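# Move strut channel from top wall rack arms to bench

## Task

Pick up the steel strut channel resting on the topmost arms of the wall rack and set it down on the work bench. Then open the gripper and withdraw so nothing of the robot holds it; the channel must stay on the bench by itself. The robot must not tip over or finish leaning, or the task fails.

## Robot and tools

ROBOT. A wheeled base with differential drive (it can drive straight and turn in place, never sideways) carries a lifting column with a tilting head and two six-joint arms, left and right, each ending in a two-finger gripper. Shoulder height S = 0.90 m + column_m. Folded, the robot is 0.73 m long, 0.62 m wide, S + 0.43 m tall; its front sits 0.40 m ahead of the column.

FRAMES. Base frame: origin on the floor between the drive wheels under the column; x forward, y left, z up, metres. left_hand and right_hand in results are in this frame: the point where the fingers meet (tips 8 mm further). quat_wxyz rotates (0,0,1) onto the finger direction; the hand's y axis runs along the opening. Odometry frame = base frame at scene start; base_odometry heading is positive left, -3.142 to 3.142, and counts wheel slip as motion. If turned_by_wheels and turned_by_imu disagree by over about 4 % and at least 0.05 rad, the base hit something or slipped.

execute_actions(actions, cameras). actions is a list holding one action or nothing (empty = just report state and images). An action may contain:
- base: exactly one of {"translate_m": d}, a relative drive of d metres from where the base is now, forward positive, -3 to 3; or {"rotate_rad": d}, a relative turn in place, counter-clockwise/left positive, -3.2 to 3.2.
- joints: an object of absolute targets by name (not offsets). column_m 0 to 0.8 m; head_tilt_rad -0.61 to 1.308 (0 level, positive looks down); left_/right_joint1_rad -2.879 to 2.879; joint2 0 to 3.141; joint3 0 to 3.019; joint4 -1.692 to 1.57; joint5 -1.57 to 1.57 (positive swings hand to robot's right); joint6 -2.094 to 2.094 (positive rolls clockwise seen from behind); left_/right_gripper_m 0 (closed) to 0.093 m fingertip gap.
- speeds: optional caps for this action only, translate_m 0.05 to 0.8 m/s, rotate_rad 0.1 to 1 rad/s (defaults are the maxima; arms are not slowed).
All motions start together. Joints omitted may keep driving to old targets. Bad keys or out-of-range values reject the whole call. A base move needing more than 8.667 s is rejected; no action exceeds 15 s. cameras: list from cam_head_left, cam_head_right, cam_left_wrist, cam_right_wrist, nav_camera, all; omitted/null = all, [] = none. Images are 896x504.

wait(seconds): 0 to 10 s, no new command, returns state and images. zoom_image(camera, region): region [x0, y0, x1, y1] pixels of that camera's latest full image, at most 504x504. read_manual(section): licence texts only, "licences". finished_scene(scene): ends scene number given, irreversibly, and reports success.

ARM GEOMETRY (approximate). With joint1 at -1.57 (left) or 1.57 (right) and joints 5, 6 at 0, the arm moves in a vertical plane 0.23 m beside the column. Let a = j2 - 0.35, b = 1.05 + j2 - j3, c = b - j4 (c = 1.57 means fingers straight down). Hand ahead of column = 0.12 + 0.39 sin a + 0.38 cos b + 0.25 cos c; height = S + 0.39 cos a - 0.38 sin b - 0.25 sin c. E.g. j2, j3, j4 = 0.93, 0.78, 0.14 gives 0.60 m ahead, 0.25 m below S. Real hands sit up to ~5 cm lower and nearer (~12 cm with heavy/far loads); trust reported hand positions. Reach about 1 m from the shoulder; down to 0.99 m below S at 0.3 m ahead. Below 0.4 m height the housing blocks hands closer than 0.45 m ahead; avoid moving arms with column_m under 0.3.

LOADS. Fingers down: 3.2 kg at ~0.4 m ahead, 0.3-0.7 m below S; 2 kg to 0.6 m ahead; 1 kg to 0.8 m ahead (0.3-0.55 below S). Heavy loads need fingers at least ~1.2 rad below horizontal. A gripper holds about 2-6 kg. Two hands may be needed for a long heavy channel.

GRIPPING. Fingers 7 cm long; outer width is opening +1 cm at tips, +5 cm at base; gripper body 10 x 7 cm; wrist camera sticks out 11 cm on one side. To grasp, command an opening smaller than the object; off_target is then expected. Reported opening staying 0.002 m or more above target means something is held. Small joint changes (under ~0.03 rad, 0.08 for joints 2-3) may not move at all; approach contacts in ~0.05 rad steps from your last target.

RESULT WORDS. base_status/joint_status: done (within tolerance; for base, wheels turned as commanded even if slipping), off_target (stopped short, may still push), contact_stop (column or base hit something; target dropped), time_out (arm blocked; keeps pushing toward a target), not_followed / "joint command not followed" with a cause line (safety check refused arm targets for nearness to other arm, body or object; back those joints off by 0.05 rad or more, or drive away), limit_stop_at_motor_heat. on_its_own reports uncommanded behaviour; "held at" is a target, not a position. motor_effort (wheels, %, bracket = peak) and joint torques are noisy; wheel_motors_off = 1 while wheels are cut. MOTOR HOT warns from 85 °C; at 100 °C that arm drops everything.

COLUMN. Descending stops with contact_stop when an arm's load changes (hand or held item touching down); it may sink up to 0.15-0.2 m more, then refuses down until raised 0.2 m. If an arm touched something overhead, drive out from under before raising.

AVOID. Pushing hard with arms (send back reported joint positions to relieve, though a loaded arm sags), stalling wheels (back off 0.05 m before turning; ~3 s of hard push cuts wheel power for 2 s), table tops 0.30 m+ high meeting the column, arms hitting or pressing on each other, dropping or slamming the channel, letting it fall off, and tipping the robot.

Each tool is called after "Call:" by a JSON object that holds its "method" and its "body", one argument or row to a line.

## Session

Call:
{"method": "execute_actions", "body": {
  "actions": []
}}

Scene clock: 0.00 s.
Joint torques (N m, as the arm reports them, + toward a larger angle): no reading
base_odometry: x=+0.000 y=+0.000 heading=+0.000 (m, m, rad; odometry frame)
turned_by_wheels: +0.000 (rad since the last result)
turned_by_imu: +0.000 (rad since the last result)
base_tilt: forward=+0.4 right=-0.2 (deg)
base_status: not commanded
joint_positions: column_m=+0.556 head_tilt_rad=+0.894 left_joint1_rad=-1.579 left_joint2_rad=+0.889 left_joint3_rad=+0.421 left_joint4_rad=-0.987 left_joint5_rad=-0.036 left_joint6_rad=-0.015 left_gripper_m=+0.095 right_joint1_rad=+1.560 right_joint2_rad=+0.913 right_joint3_rad=+0.393 right_joint4_rad=-0.941 right_joint5_rad=-0.029 right_joint6_rad=-0.086 right_gripper_m=+0.095
joint_status: not commanded
wheel_motors_off: 0
motor_effort: left_wheel=+1 right_wheel=+3 (%)
left_hand: x=+0.1468 y=+0.2291 z=+1.2601 quat_wxyz=(+0.449, -0.005, -0.893, -0.017) (m; base frame)
right_hand: x=+0.1337 y=-0.2225 z=+1.2559 quat_wxyz=(+0.451, +0.028, -0.892, -0.030) (m; base frame)
pictures: cam_head_left, cam_head_right, cam_left_wrist, cam_right_wrist, nav_camera
camera_calibration (this result's frames):
cam_head_left: T_world_to_cam=[[0.00655208, -0.998899, -0.0464517, 0.107434], [-0.795515, 0.0229395, -0.6055, 0.969663], [0.605899, 0.0409203, -0.794489, 1.12249], [0, 0, 0, 1]] pos_world=[0.0905617, 0.0391393, 1.48393]
cam_head_right: T_world_to_cam=[[0.000851779, -0.998738, -0.0502111, 0.0380376], [-0.793325, 0.0298936, -0.608064, 0.974124], [0.608798, 0.0403517, -0.792298, 1.11972], [0, 0, 0, 1]] pos_world=[0.0910808, -0.036313, 1.48139]
cam_left_wrist: T_world_to_cam=[[-0.0423312, -0.9978, -0.0510195, 0.3011], [-0.0107579, -0.0506071, 0.998661, -1.24184], [-0.999046, 0.0428234, -0.008592, 0.27404], [0, 0, 0, 1]] pos_world=[0.273164, 0.225856, 1.2579]
cam_right_wrist: T_world_to_cam=[[0.016843, -0.997009, -0.0754239, -0.125875], [-0.0187458, -0.0757363, 0.996952, -1.26136], [-0.999682, -0.0153778, -0.0199654, 0.275241], [0, 0, 0, 1]] pos_world=[0.253629, -0.216797, 1.25351]
Images, in order (width x height): cam_head_left 896x504, cam_head_right 896x504, cam_left_wrist 896x504, cam_right_wrist 896x504, nav_camera 896x504.

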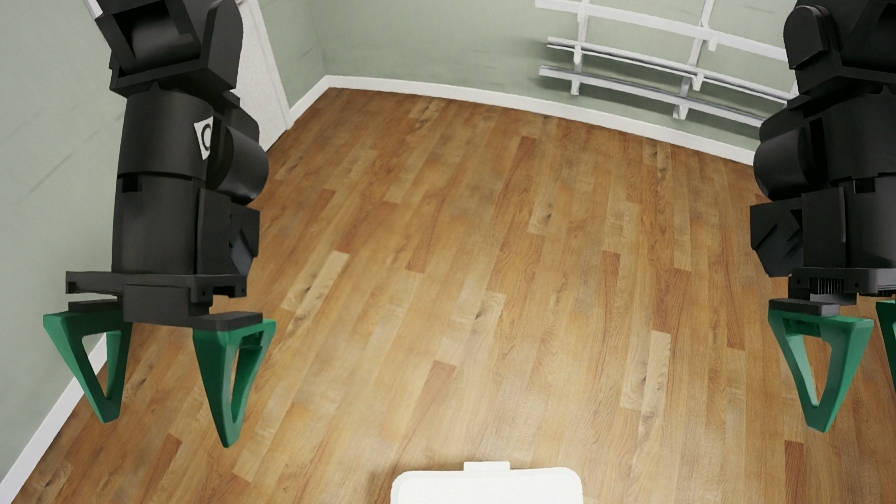

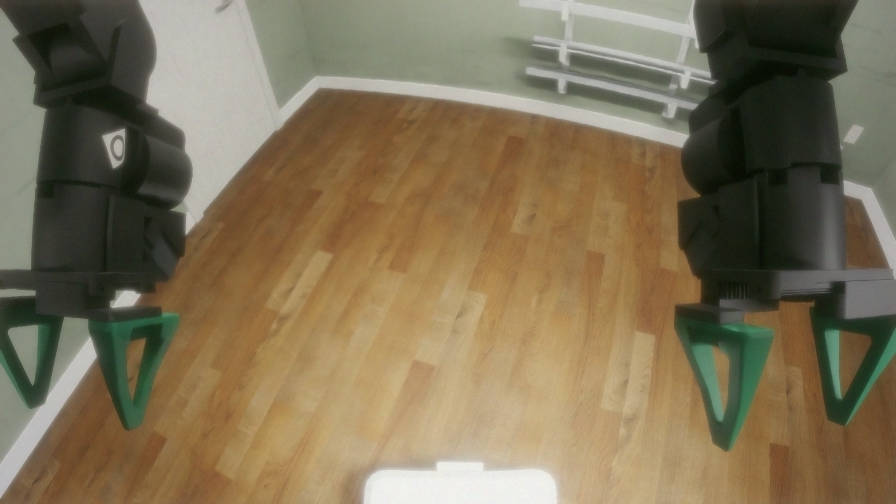

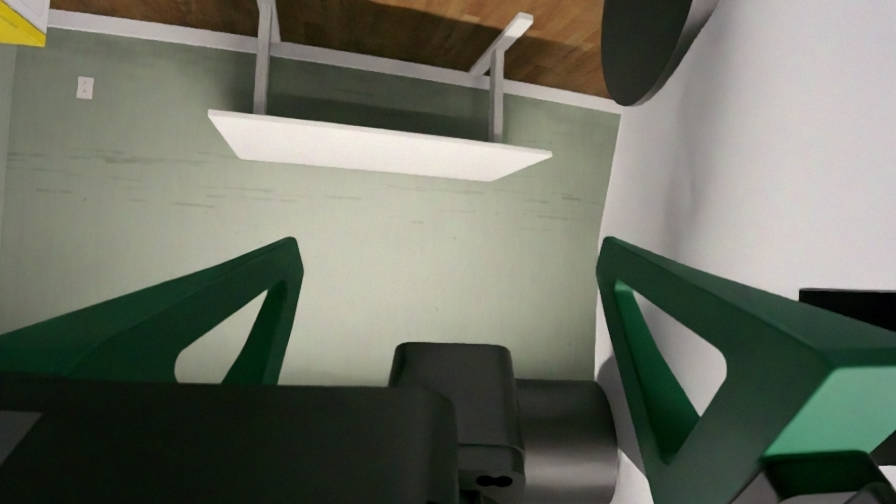

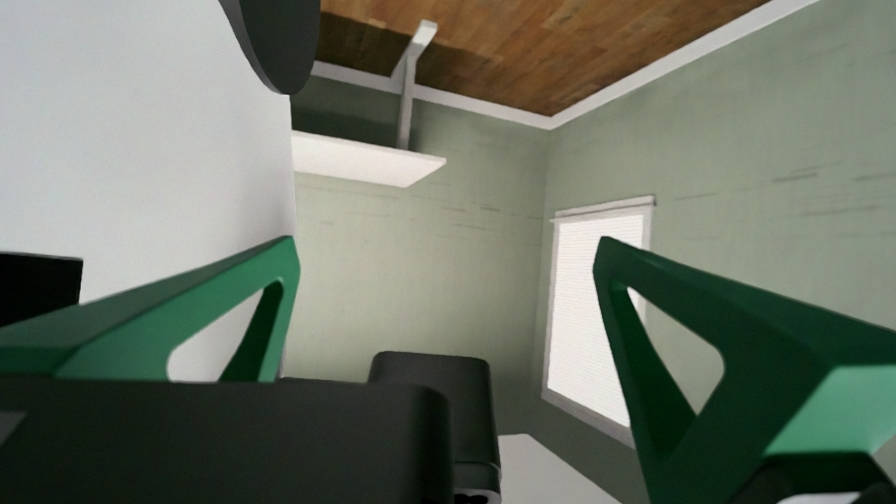

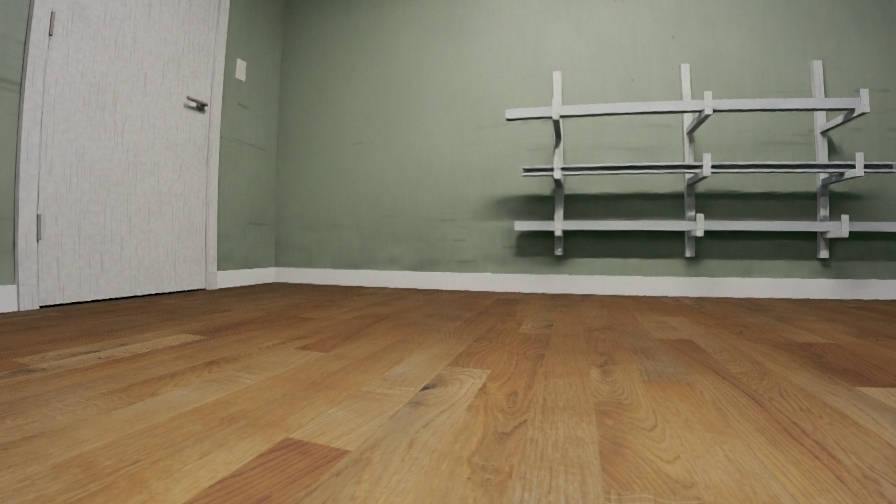

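Call:
{"method": "zoom_image", "body": {
  "camera": "nav_camera",
  "region": [480, 40, 896, 310]
}}

Call:
{"method": "zoom_image", "body": {
  "camera": "cam_head_left",
  "region": [500, 0, 820, 180]
}}

Region (480, 40, 896, 310) of nav_camera's 896x504 image, scaled by 1.212, with more detail than that image has; it fills the top 327 rows of this view, and the rest is white.

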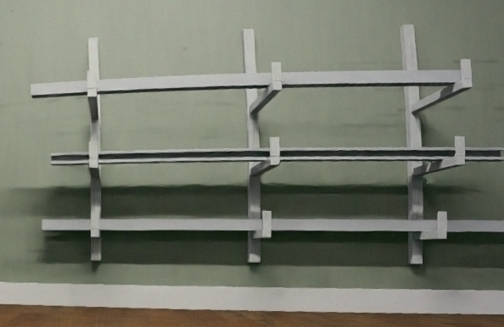

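Region (500, 0, 820, 180) of cam_head_left's 896x504 image, scaled by 1.575, with more detail than that image has; it fills the top 284 rows of this view, and the rest is white.

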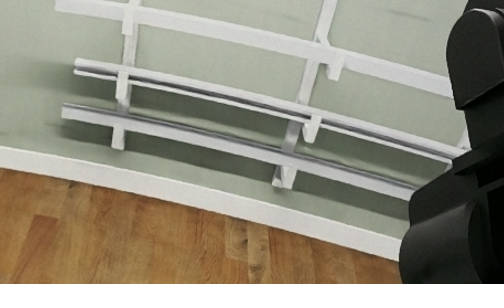

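Call:
{"method": "execute_actions", "body": {
  "actions": [
    {"base": {"rotate_rad": -0.62}, "joints": {"head_tilt_rad": 0.4, "column_m": 0.47, "left_joint1_rad": -1.57, "left_joint2_rad": 1.291, "left_joint3_rad": 0.73, "left_joint4_rad": 0.04, "left_joint5_rad": 0, "left_joint6_rad": -1.57, "right_joint1_rad": 1.57, "right_joint2_rad": 1.325, "right_joint3_rad": 0.73, "right_joint4_rad": 0.075, "right_joint5_rad": 0, "right_joint6_rad": 1.57, "left_gripper_m": 0.093, "right_gripper_m": 0.093}}
  ],
  "cameras": ["cam_head_left", "cam_head_right", "nav_camera"]
}}

Scene clock: 2.80 s.
Joint torques (N m, as the arm reports them, + toward a larger angle): left_arm=[ -0.09 -13.72  -0.11   0.76  -0.04  -0.22] | right_arm=[ -0.42 -16.36  -0.46   0.58   0.25   0.16]
base_odometry: x=+0.000 y=+0.000 heading=-0.620 (m, m, rad; odometry frame)
turned_by_wheels: -0.620 (rad since the last result)
turned_by_imu: -0.606 (rad since the last result)
base_tilt: forward=+0.4 right=-0.2 (deg)
base_status: done
joint_positions: column_m=+0.470 head_tilt_rad=+0.419 left_joint1_rad=-1.571 left_joint2_rad=+1.297 left_joint3_rad=+0.730 left_joint4_rad=+0.035 left_joint5_rad=-0.002 left_joint6_rad=-1.556 left_gripper_m=+0.093 right_joint1_rad=+1.565 right_joint2_rad=+1.323 right_joint3_rad=+0.731 right_joint4_rad=+0.068 right_joint5_rad=-0.003 right_joint6_rad=+1.556 right_gripper_m=+0.093
joint_status: all done
wheel_motors_off: 0
motor_effort: left_wheel=+1(44) right_wheel=+0(42) (%)
left_hand: x=+0.4180 y=+0.2248 z=+0.9683 quat_wxyz=(+0.002, +0.702, -0.712, -0.004) (m; base frame)
right_hand: x=+0.4167 y=-0.2282 z=+0.9606 quat_wxyz=(-0.001, -0.703, -0.711, +0.001) (m; base frame)
pictures: cam_head_left, cam_head_right, nav_camera
camera_calibration (this result's frames):
cam_head_left: T_world_to_cam=[[0.0270804, -0.998899, -0.0383059, 0.0905418], [-0.430303, 0.0229395, -0.902393, 1.3315], [0.902278, 0.0409203, -0.429208, 0.507305], [0, 0, 0, 1]] pos_world=[0.112765, 0.0391393, 1.42274]
cam_head_right: T_world_to_cam=[[0.023732, -0.998738, -0.0442569, 0.0238952], [-0.427182, 0.0298936, -0.903671, 1.33382], [0.903854, 0.0403517, -0.425934, 0.503212], [0, 0, 0, 1]] pos_world=[0.114386, -0.036313, 1.42073]
Images, in order (width x height): cam_head_left 896x504, cam_head_right 896x504, nav_camera 896x504.

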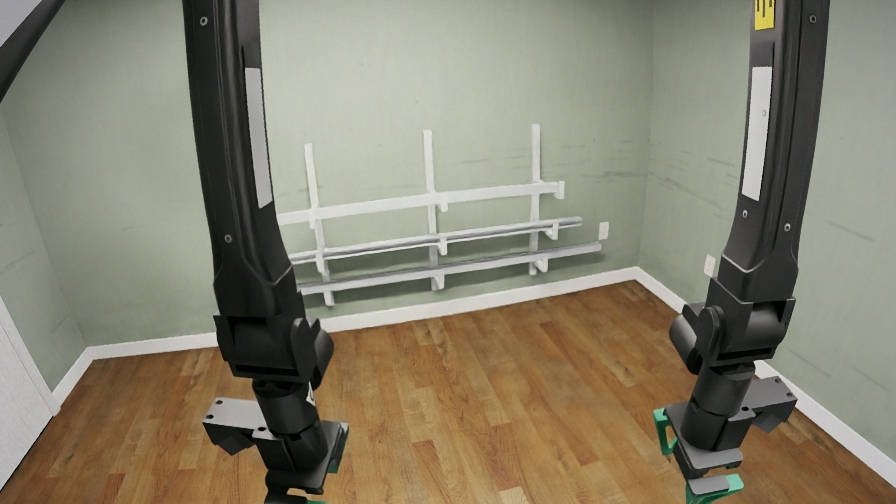

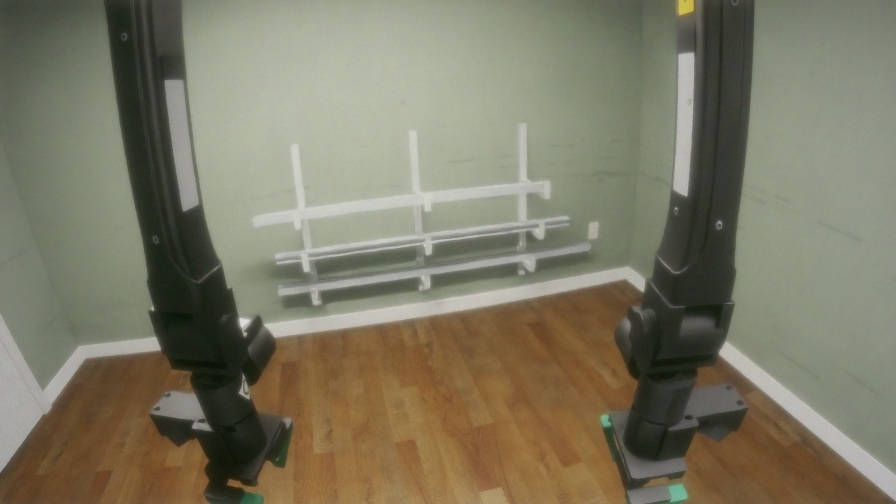

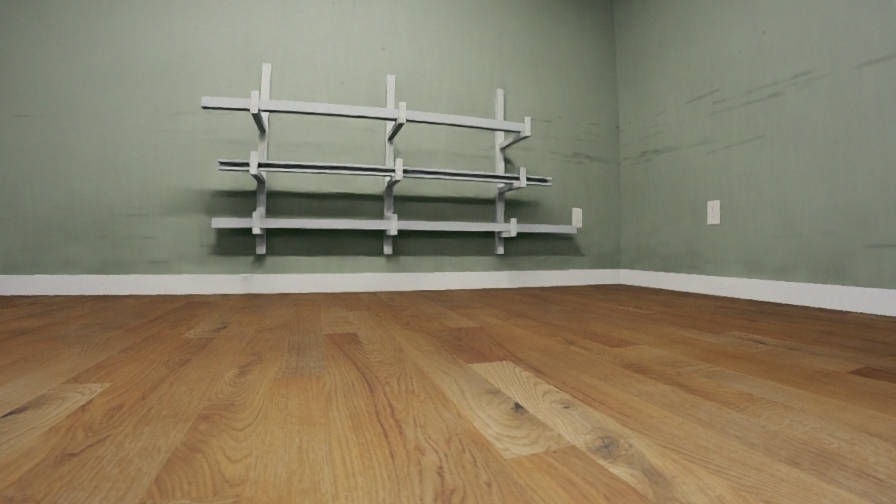

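Call:
{"method": "zoom_image", "body": {
  "camera": "nav_camera",
  "region": [180, 50, 600, 300]
}}

Call:
{"method": "zoom_image", "body": {
  "camera": "cam_head_right",
  "region": [230, 110, 650, 340]
}}

Region (180, 50, 600, 300) of nav_camera's 896x504 image, scaled by 1.200, with more detail than that image has; it fills the top 300 rows of this view, and the rest is white.

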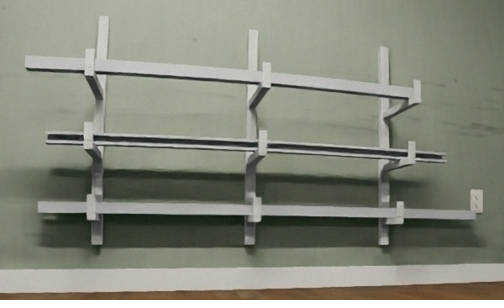

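Region (230, 110, 650, 340) of cam_head_right's 896x504 image, scaled by 1.200, with more detail than that image has; it fills the top 276 rows of this view, and the rest is white.

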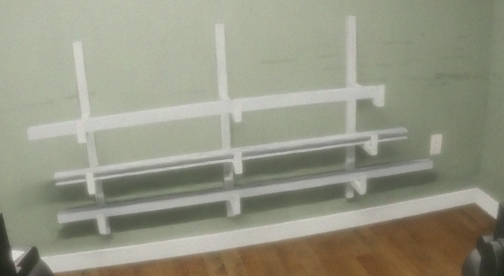

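Call:
{"method": "execute_actions", "body": {
  "actions": [
    {"base": {"translate_m": 1.26}, "joints": {"head_tilt_rad": 0.62}}
  ],
  "cameras": []
}}

Call:
{"method": "execute_actions", "body": {
  "actions": [
    {"base": {"rotate_rad": 0.292}}
  ],
  "cameras": ["cam_head_left", "cam_head_right", "nav_camera"]
}}

Scene clock: 7.03 s.
Joint torques (N m, as the arm reports them, + toward a larger angle): left_arm=[ -0.16 -13.87  -0.12   0.7   -0.05  -0.22] | right_arm=[ -0.63 -15.7   -0.62   0.49   0.27   0.11]
base_odometry: x=+1.026 y=-0.732 heading=-0.620 (m, m, rad; odometry frame)
turned_by_wheels: +0.000 (rad since the last result)
turned_by_imu: +0.001 (rad since the last result)
base_tilt: forward=+0.3 right=-0.2 (deg)
base_status: done
joint_positions: column_m=+0.470 head_tilt_rad=+0.624 left_joint1_rad=-1.571 left_joint2_rad=+1.296 left_joint3_rad=+0.731 left_joint4_rad=+0.035 left_joint5_rad=-0.002 left_joint6_rad=-1.556 left_gripper_m=+0.093 right_joint1_rad=+1.565 right_joint2_rad=+1.323 right_joint3_rad=+0.732 right_joint4_rad=+0.069 right_joint5_rad=-0.003 right_joint6_rad=+1.556 right_gripper_m=+0.093
joint_status: all done
wheel_motors_off: 0
motor_effort: left_wheel=+0(46) right_wheel=+1(50) (%)
left_hand: x=+0.4194 y=+0.2248 z=+0.9685 quat_wxyz=(+0.002, +0.702, -0.712, -0.003) (m; base frame)
right_hand: x=+0.4173 y=-0.2283 z=+0.9605 quat_wxyz=(-0.001, -0.703, -0.711, +0.001) (m; base frame)
pictures: none
No camera images: the call's "cameras" was empty. Leave "cameras" out to get every camera's image.

Scene clock: 8.47 s.
Joint torques (N m, as the arm reports them, + toward a larger angle): left_arm=[ -0.24 -13.68  -0.15   0.71  -0.06  -0.22] | right_arm=[ -0.62 -16.41  -0.71   0.53   0.21   0.07]
base_odometry: x=+1.026 y=-0.732 heading=-0.329 (m, m, rad; odometry frame)
turned_by_wheels: +0.291 (rad since the last result)
turned_by_imu: +0.282 (rad since the last result)
base_tilt: forward=+0.4 right=-0.2 (deg)
base_status: done
joint_positions: column_m=+0.470 head_tilt_rad=+0.624 left_joint1_rad=-1.571 left_joint2_rad=+1.296 left_joint3_rad=+0.731 left_joint4_rad=+0.035 left_joint5_rad=-0.002 left_joint6_rad=-1.556 left_gripper_m=+0.093 right_joint1_rad=+1.565 right_joint2_rad=+1.323 right_joint3_rad=+0.731 right_joint4_rad=+0.069 right_joint5_rad=-0.002 right_joint6_rad=+1.556 right_gripper_m=+0.093
joint_status: not commanded
wheel_motors_off: 0
motor_effort: left_wheel=-2(46) right_wheel=-1(36) (%)
left_hand: x=+0.4194 y=+0.2248 z=+0.9685 quat_wxyz=(+0.002, +0.702, -0.712, -0.003) (m; base frame)
right_hand: x=+0.4168 y=-0.2279 z=+0.9606 quat_wxyz=(-0.001, -0.703, -0.711, +0.001) (m; base frame)
pictures: cam_head_left, cam_head_right, nav_camera
camera_calibration (this result's frames):
cam_head_left: T_world_to_cam=[[0.0187175, -0.998899, -0.0430156, 0.0978177], [-0.604954, 0.0229395, -0.79593, 1.18521], [0.79604, 0.0409203, -0.603859, 0.76692], [0, 0, 0, 1]] pos_world=[0.104669, 0.0391393, 1.41067]
cam_head_right: T_world_to_cam=[[0.014228, -0.998738, -0.0481606, 0.0300544], [-0.602159, 0.0298936, -0.797816, 1.18844], [0.79825, 0.0403517, -0.600974, 0.763362], [0, 0, 0, 1]] pos_world=[0.105846, -0.036313, 1.40836]
Images, in order (width x height): cam_head_left 896x504, cam_head_right 896x504, nav_camera 896x504.

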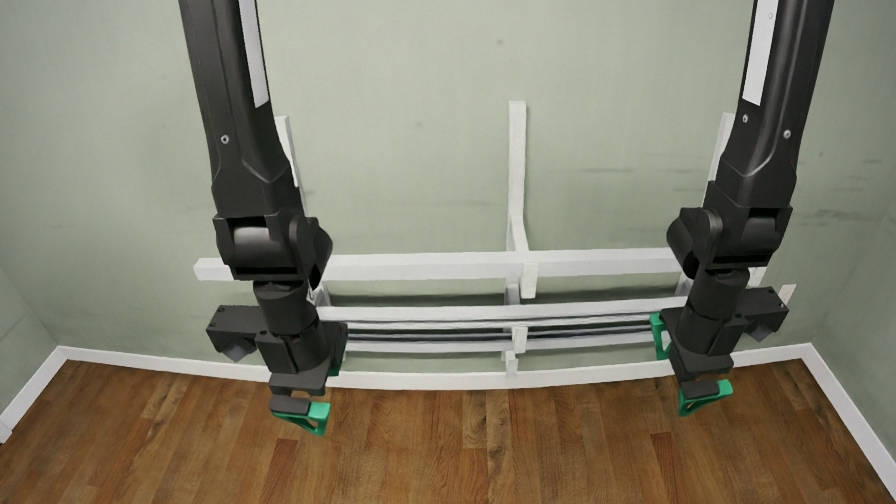

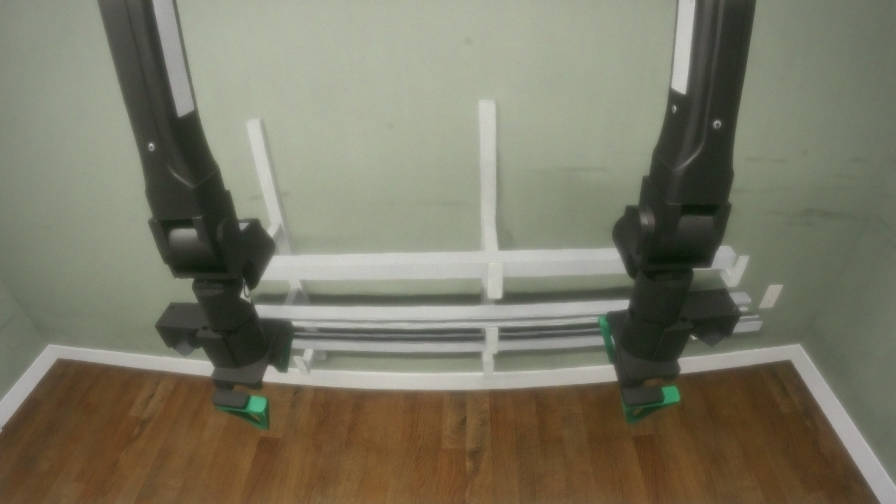

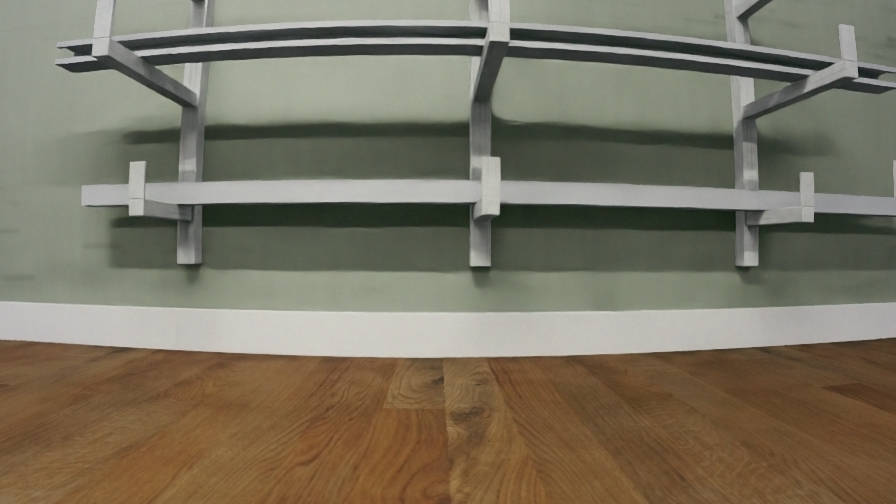

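Call:
{"method": "zoom_image", "body": {
  "camera": "cam_head_left",
  "region": [170, 230, 290, 300]
}}

Call:
{"method": "zoom_image", "body": {
  "camera": "cam_head_right",
  "region": [670, 225, 800, 310]
}}

Call:
{"method": "zoom_image", "body": {
  "camera": "cam_head_left",
  "region": [420, 200, 620, 320]
}}

Region (170, 230, 290, 300) of cam_head_left's 896x504 image, scaled by 4.200, with more detail than that image has; it fills the top 294 rows of this view, and the rest is white.

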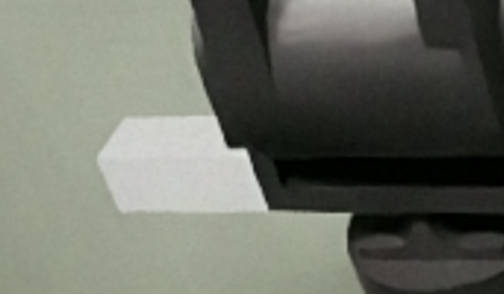

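Region (670, 225, 800, 310) of cam_head_right's 896x504 image, scaled by 3.877, with more detail than that image has; it fills the top 330 rows of this view, and the rest is white.

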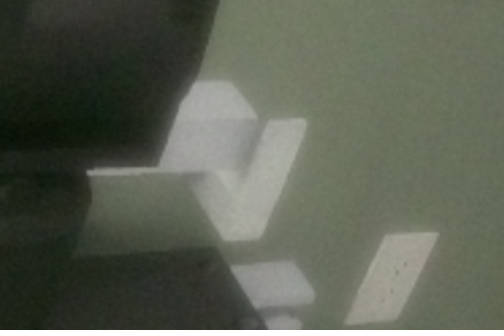

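Region (420, 200, 620, 320) of cam_head_left's 896x504 image, scaled by 2.520, with more detail than that image has; it fills the top 302 rows of this view, and the rest is white.

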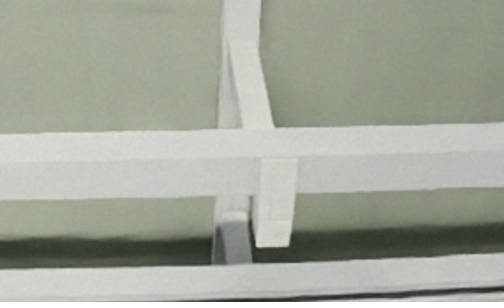

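Call:
{"method": "execute_actions", "body": {
  "actions": [
    {"base": {"translate_m": 0.455}, "joints": {"head_tilt_rad": 1.0, "column_m": 0.40}}
  ],
  "cameras": ["cam_head_left", "cam_left_wrist", "cam_right_wrist", "nav_camera"]
}}

Scene clock: 11.60 s.
Joint torques (N m, as the arm reports them, + toward a larger angle): left_arm=[ -0.1  -13.22  -0.2    0.69  -0.05  -0.22] | right_arm=[ -0.28 -15.63  -0.64   0.5    0.25   0.12]
base_odometry: x=+1.457 y=-0.879 heading=-0.328 (m, m, rad; odometry frame)
turned_by_wheels: +0.001 (rad since the last result)
turned_by_imu: +0.001 (rad since the last result)
base_tilt: forward=+0.4 right=-0.2 (deg)
base_status: done
joint_positions: column_m=+0.400 head_tilt_rad=+1.001 left_joint1_rad=-1.571 left_joint2_rad=+1.296 left_joint3_rad=+0.732 left_joint4_rad=+0.036 left_joint5_rad=-0.002 left_joint6_rad=-1.557 left_gripper_m=+0.093 right_joint1_rad=+1.565 right_joint2_rad=+1.323 right_joint3_rad=+0.732 right_joint4_rad=+0.069 right_joint5_rad=-0.002 right_joint6_rad=+1.556 right_gripper_m=+0.093
joint_status: all done
wheel_motors_off: 0
motor_effort: left_wheel=+1(50) right_wheel=+1(39) (%)
left_hand: x=+0.4203 y=+0.2248 z=+0.8986 quat_wxyz=(+0.001, +0.702, -0.712, -0.002) (m; base frame)
right_hand: x=+0.4173 y=-0.2279 z=+0.8906 quat_wxyz=(-0.001, -0.703, -0.711, +0.000) (m; base frame)
pictures: cam_head_left, cam_left_wrist, cam_right_wrist, nav_camera
camera_calibration (this result's frames):
cam_head_left: T_world_to_cam=[[0.00157442, -0.998899, -0.0468851, 0.101028], [-0.855402, 0.0229395, -0.517456, 0.756046], [0.517962, 0.0409203, -0.854424, 1.08587], [0, 0, 0, 1]] pos_world=[0.0841256, 0.0391393, 1.32375]
cam_left_wrist: T_world_to_cam=[[0.999414, -0.00586375, -0.0337209, -0.386452], [0.0150614, -0.809356, 0.587126, -0.348572], [-0.0307349, -0.58729, -0.808793, 0.998061], [0, 0, 0, 1]] pos_world=[0.422151, 0.301766, 0.998849]
cam_right_wrist: T_world_to_cam=[[-0.99997, -0.00660292, -0.00416309, 0.422986], [-0.00779619, 0.818433, 0.574549, -0.316872], [-0.000386487, 0.574564, -0.81846, 0.979908], [0, 0, 0, 1]] pos_world=[0.420881, -0.300888, 0.985834]
Images, in order (width x height): cam_head_left 896x504, cam_left_wrist 896x504, cam_right_wrist 896x504, nav_camera 896x504.

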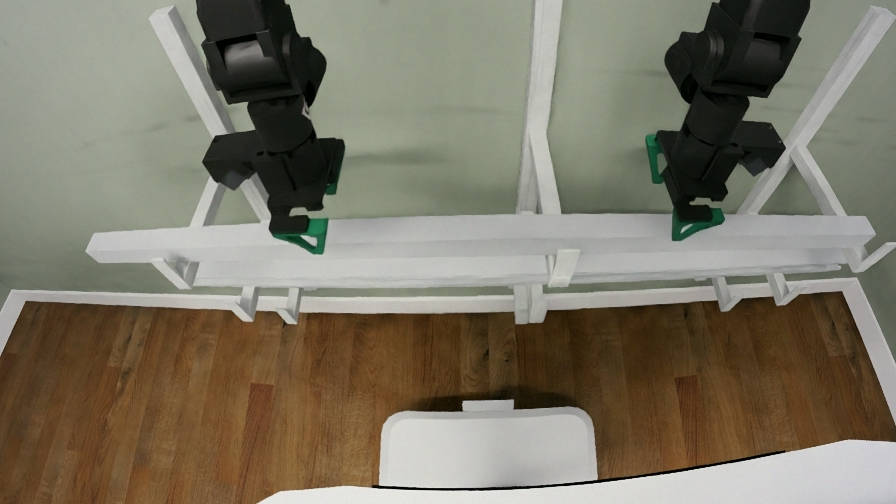

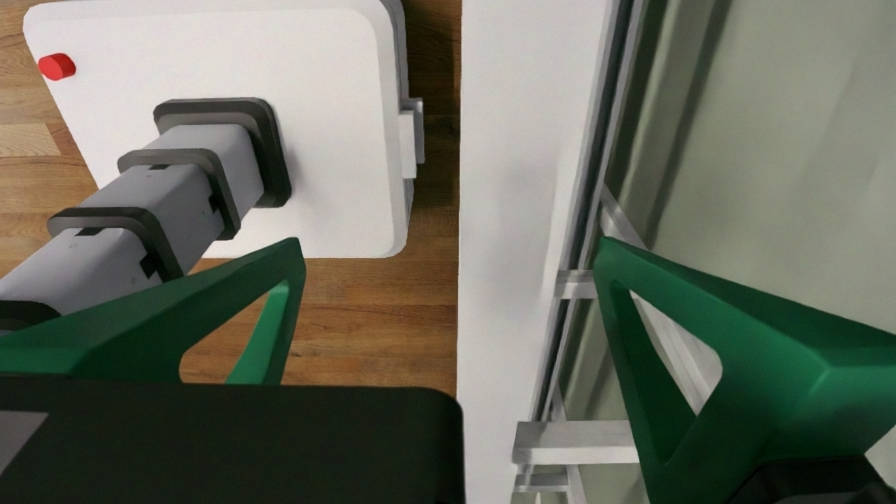

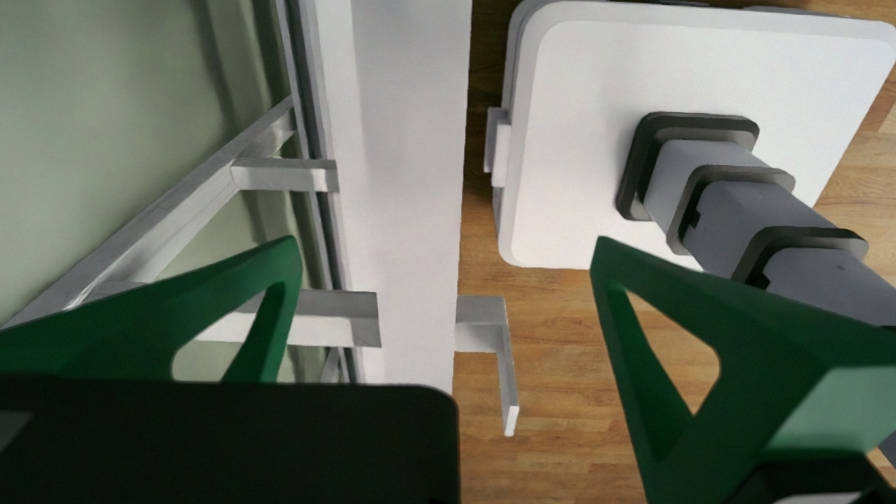

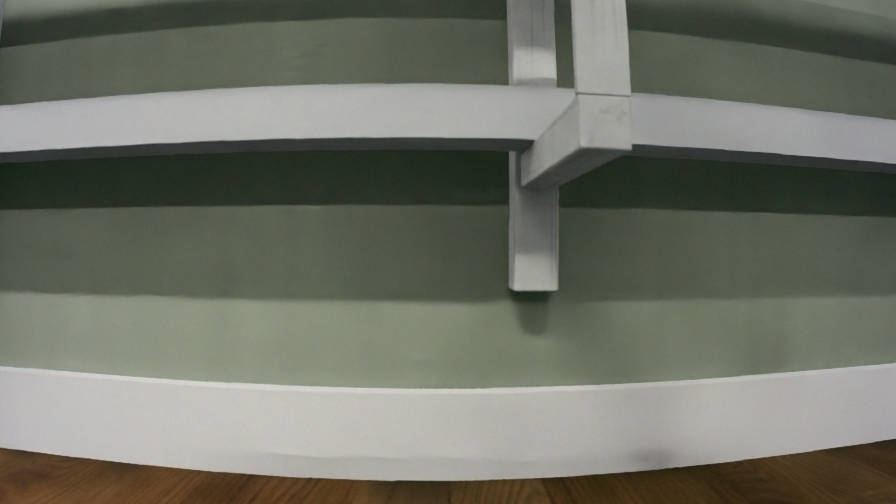

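Call:
{"method": "zoom_image", "body": {
  "camera": "cam_left_wrist",
  "region": [280, 0, 680, 400]
}}

Call:
{"method": "zoom_image", "body": {
  "camera": "cam_right_wrist",
  "region": [250, 0, 650, 400]
}}

Region (280, 0, 680, 400) of cam_left_wrist's 896x504 image, scaled by 1.260, with more detail than that image has.

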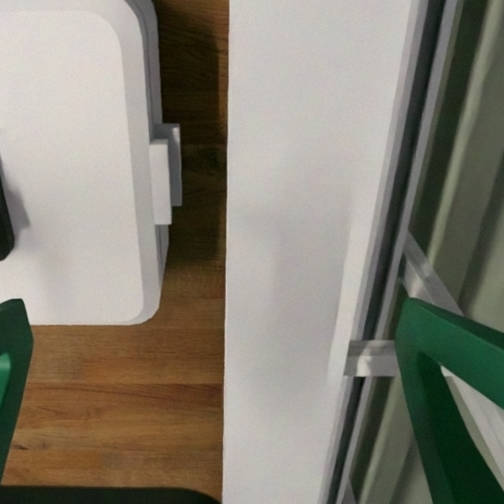

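Region (250, 0, 650, 400) of cam_right_wrist's 896x504 image, scaled by 1.260, with more detail than that image has.

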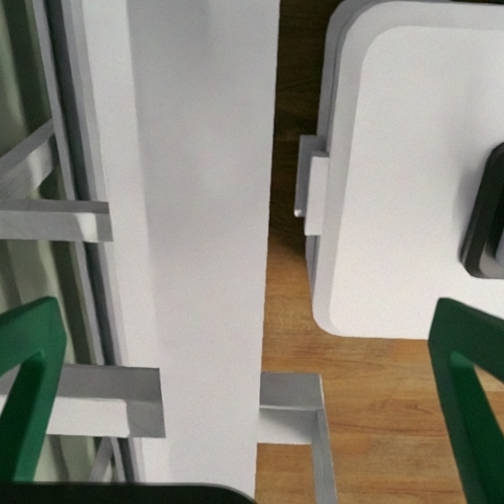

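Call:
{"method": "execute_actions", "body": {
  "actions": []
}}

Scene clock: 12.07 s.
Joint torques (N m, as the arm reports them, + toward a larger angle): left_arm=[ -0.1  -13.6   -0.22   0.69  -0.05  -0.22] | right_arm=[ -0.55 -16.42  -0.88   0.47   0.18   0.15]
base_odometry: x=+1.457 y=-0.879 heading=-0.328 (m, m, rad; odometry frame)
turned_by_wheels: +0.000 (rad since the last result)
turned_by_imu: +0.000 (rad since the last result)
base_tilt: forward=+0.4 right=-0.2 (deg)
base_status: done
joint_positions: column_m=+0.400 head_tilt_rad=+1.001 left_joint1_rad=-1.571 left_joint2_rad=+1.296 left_joint3_rad=+0.732 left_joint4_rad=+0.036 left_joint5_rad=-0.002 left_joint6_rad=-1.557 left_gripper_m=+0.093 right_joint1_rad=+1.565 right_joint2_rad=+1.323 right_joint3_rad=+0.732 right_joint4_rad=+0.069 right_joint5_rad=-0.002 right_joint6_rad=+1.556 right_gripper_m=+0.093
joint_status: all done
wheel_motors_off: 0
motor_effort: left_wheel=+2(50) right_wheel=-2(39) (%)
left_hand: x=+0.4203 y=+0.2248 z=+0.8986 quat_wxyz=(+0.001, +0.702, -0.712, -0.002) (m; base frame)
right_hand: x=+0.4173 y=-0.2279 z=+0.8906 quat_wxyz=(-0.001, -0.703, -0.711, +0.000) (m; base frame)
pictures: cam_head_left, cam_head_right, cam_left_wrist, cam_right_wrist, nav_camera
camera_calibration (this result's frames):
cam_head_left: T_world_to_cam=[[0.00157443, -0.998899, -0.0468851, 0.101028], [-0.855402, 0.0229395, -0.517456, 0.756046], [0.517962, 0.0409203, -0.854424, 1.08587], [0, 0, 0, 1]] pos_world=[0.0841256, 0.0391393, 1.32375]
cam_head_right: T_world_to_cam=[[-0.00449339, -0.998738, -0.0500169, 0.030193], [-0.853497, 0.0298936, -0.520239, 0.760424], [0.521078, 0.0403517, -0.852555, 1.08387], [0, 0, 0, 1]] pos_world=[0.0843723, -0.036313, 1.32117]
cam_left_wrist: T_world_to_cam=[[0.999414, -0.00586375, -0.0337209, -0.386452], [0.0150614, -0.809356, 0.587126, -0.348572], [-0.0307349, -0.58729, -0.808793, 0.998061], [0, 0, 0, 1]] pos_world=[0.422151, 0.301766, 0.998849]
cam_right_wrist: T_world_to_cam=[[-0.99997, -0.00660292, -0.00416309, 0.422986], [-0.00779619, 0.818433, 0.574549, -0.316872], [-0.000386487, 0.574564, -0.81846, 0.979908], [0, 0, 0, 1]] pos_world=[0.420881, -0.300888, 0.985834]
Images, in order (width x height): cam_head_left 896x504, cam_head_right 896x504, cam_left_wrist 896x504, cam_right_wrist 896x504, nav_camera 896x504.

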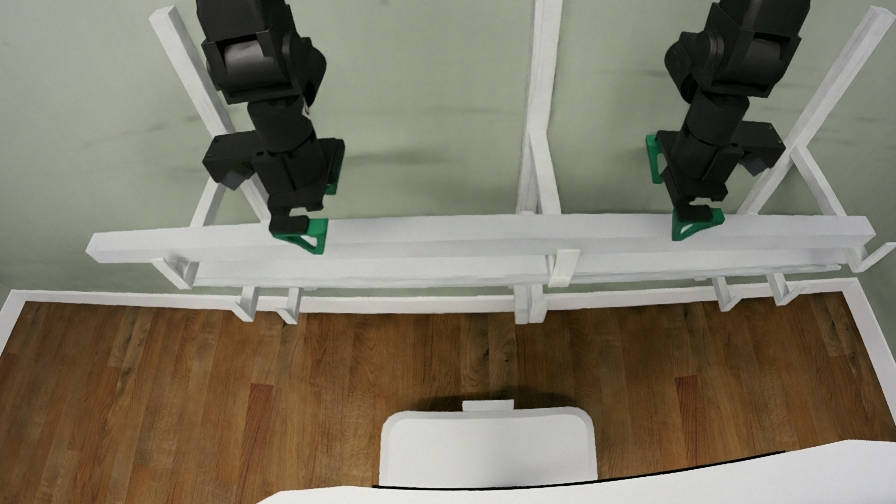

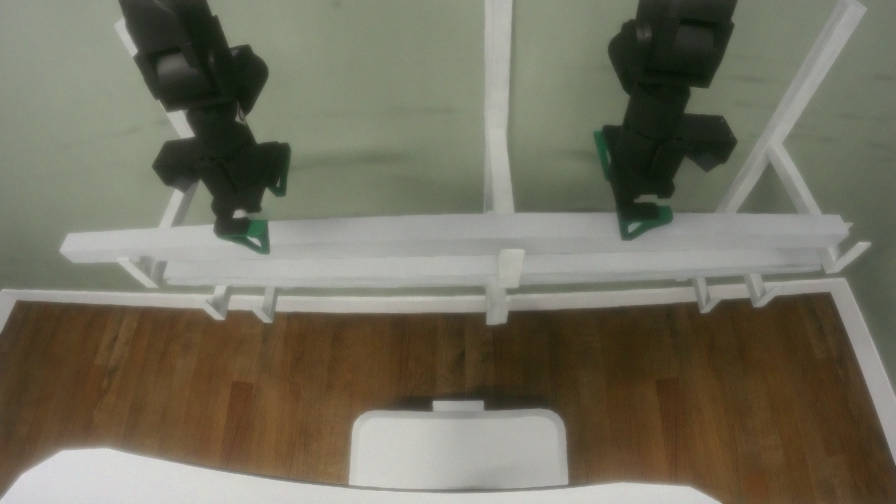

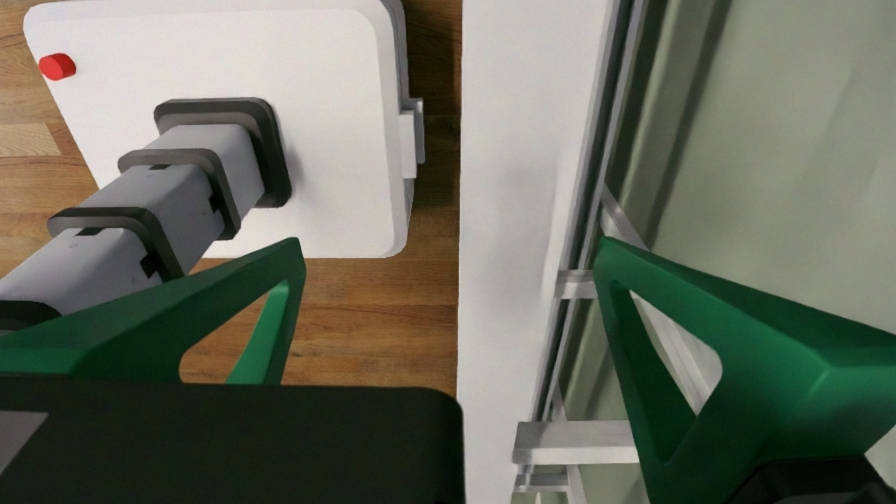

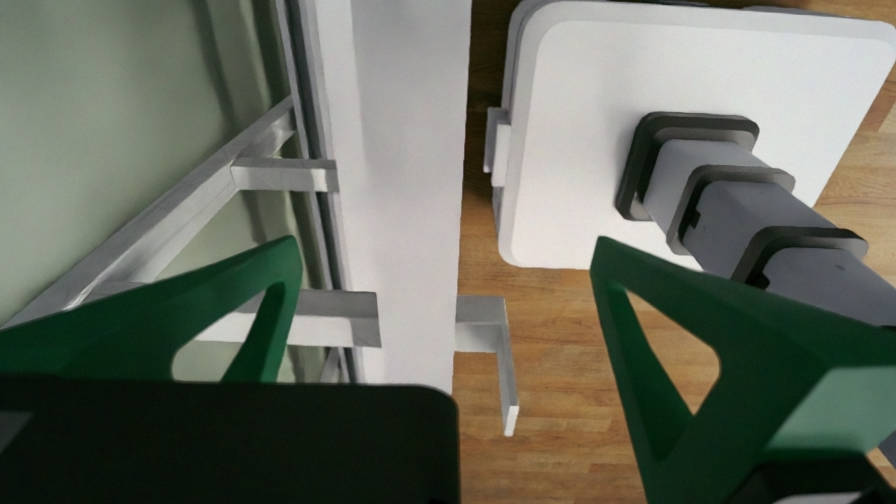

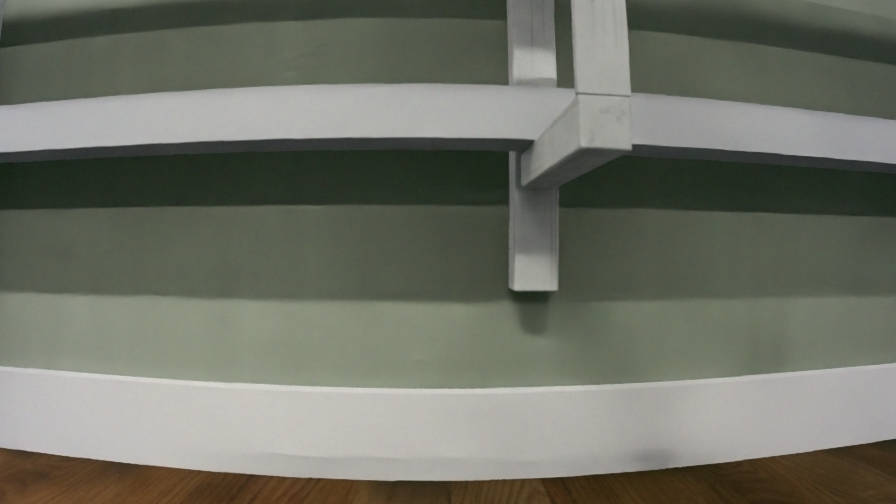

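Call:
{"method": "execute_actions", "body": {
  "actions": [
    {"base": {"translate_m": 0.02}, "joints": {"column_m": 0.37}}
  ],
  "cameras": ["cam_left_wrist", "cam_right_wrist"]
}}

Scene clock: 13.37 s.
Joint torques (N m, as the arm reports them, + toward a larger angle): left_arm=[ -0.08 -13.88  -0.06   0.66  -0.05  -0.22] | right_arm=[ -0.56 -16.18  -0.77   0.65   0.22   0.13]
base_odometry: x=+1.476 y=-0.886 heading=-0.328 (m, m, rad; odometry frame)
turned_by_wheels: +0.000 (rad since the last result)
turned_by_imu: +0.000 (rad since the last result)
base_tilt: forward=+0.4 right=-0.2 (deg)
base_status: done
joint_positions: column_m=+0.370 head_tilt_rad=+1.001 left_joint1_rad=-1.571 left_joint2_rad=+1.293 left_joint3_rad=+0.732 left_joint4_rad=+0.037 left_joint5_rad=-0.002 left_joint6_rad=-1.557 left_gripper_m=+0.093 right_joint1_rad=+1.565 right_joint2_rad=+1.323 right_joint3_rad=+0.732 right_joint4_rad=+0.069 right_joint5_rad=-0.002 right_joint6_rad=+1.556 right_gripper_m=+0.093
joint_status: all done
wheel_motors_off: 0
motor_effort: left_wheel=+0(32) right_wheel=-1(28) (%)
left_hand: x=+0.4214 y=+0.2248 z=+0.8694 quat_wxyz=(+0.000, +0.702, -0.712, -0.001) (m; base frame)
right_hand: x=+0.4175 y=-0.2279 z=+0.8605 quat_wxyz=(-0.002, -0.703, -0.711, +0.000) (m; base frame)
pictures: cam_left_wrist, cam_right_wrist
camera_calibration (this result's frames):
cam_left_wrist: T_world_to_cam=[[0.999512, -0.00586337, -0.0306707, -0.391156], [0.0132698, -0.809356, 0.587169, -0.330709], [-0.0282663, -0.58729, -0.808883, 0.97349], [0, 0, 0, 1]] pos_world=[0.42287, 0.301766, 0.969625]
cam_right_wrist: T_world_to_cam=[[-0.999966, -0.00660649, -0.004926, 0.423702], [-0.00823745, 0.818434, 0.574541, -0.299427], [0.000235904, 0.574562, -0.818461, 0.955073], [0, 0, 0, 1]] pos_world=[0.420996, -0.300888, 0.95581]
Images, in order (width x height): cam_left_wrist 896x504, cam_right_wrist 896x504.

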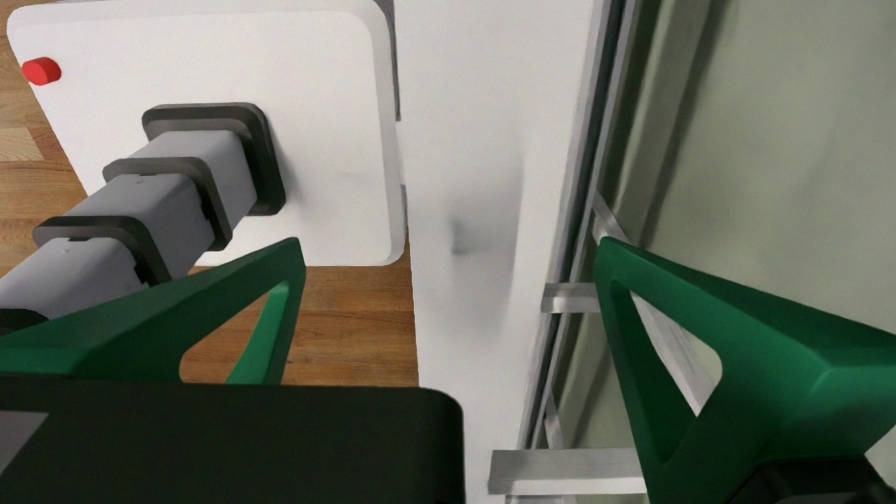

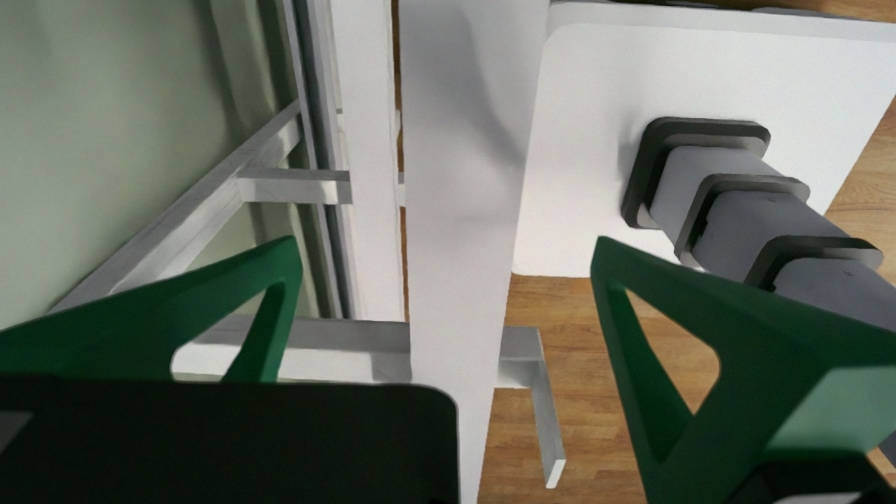

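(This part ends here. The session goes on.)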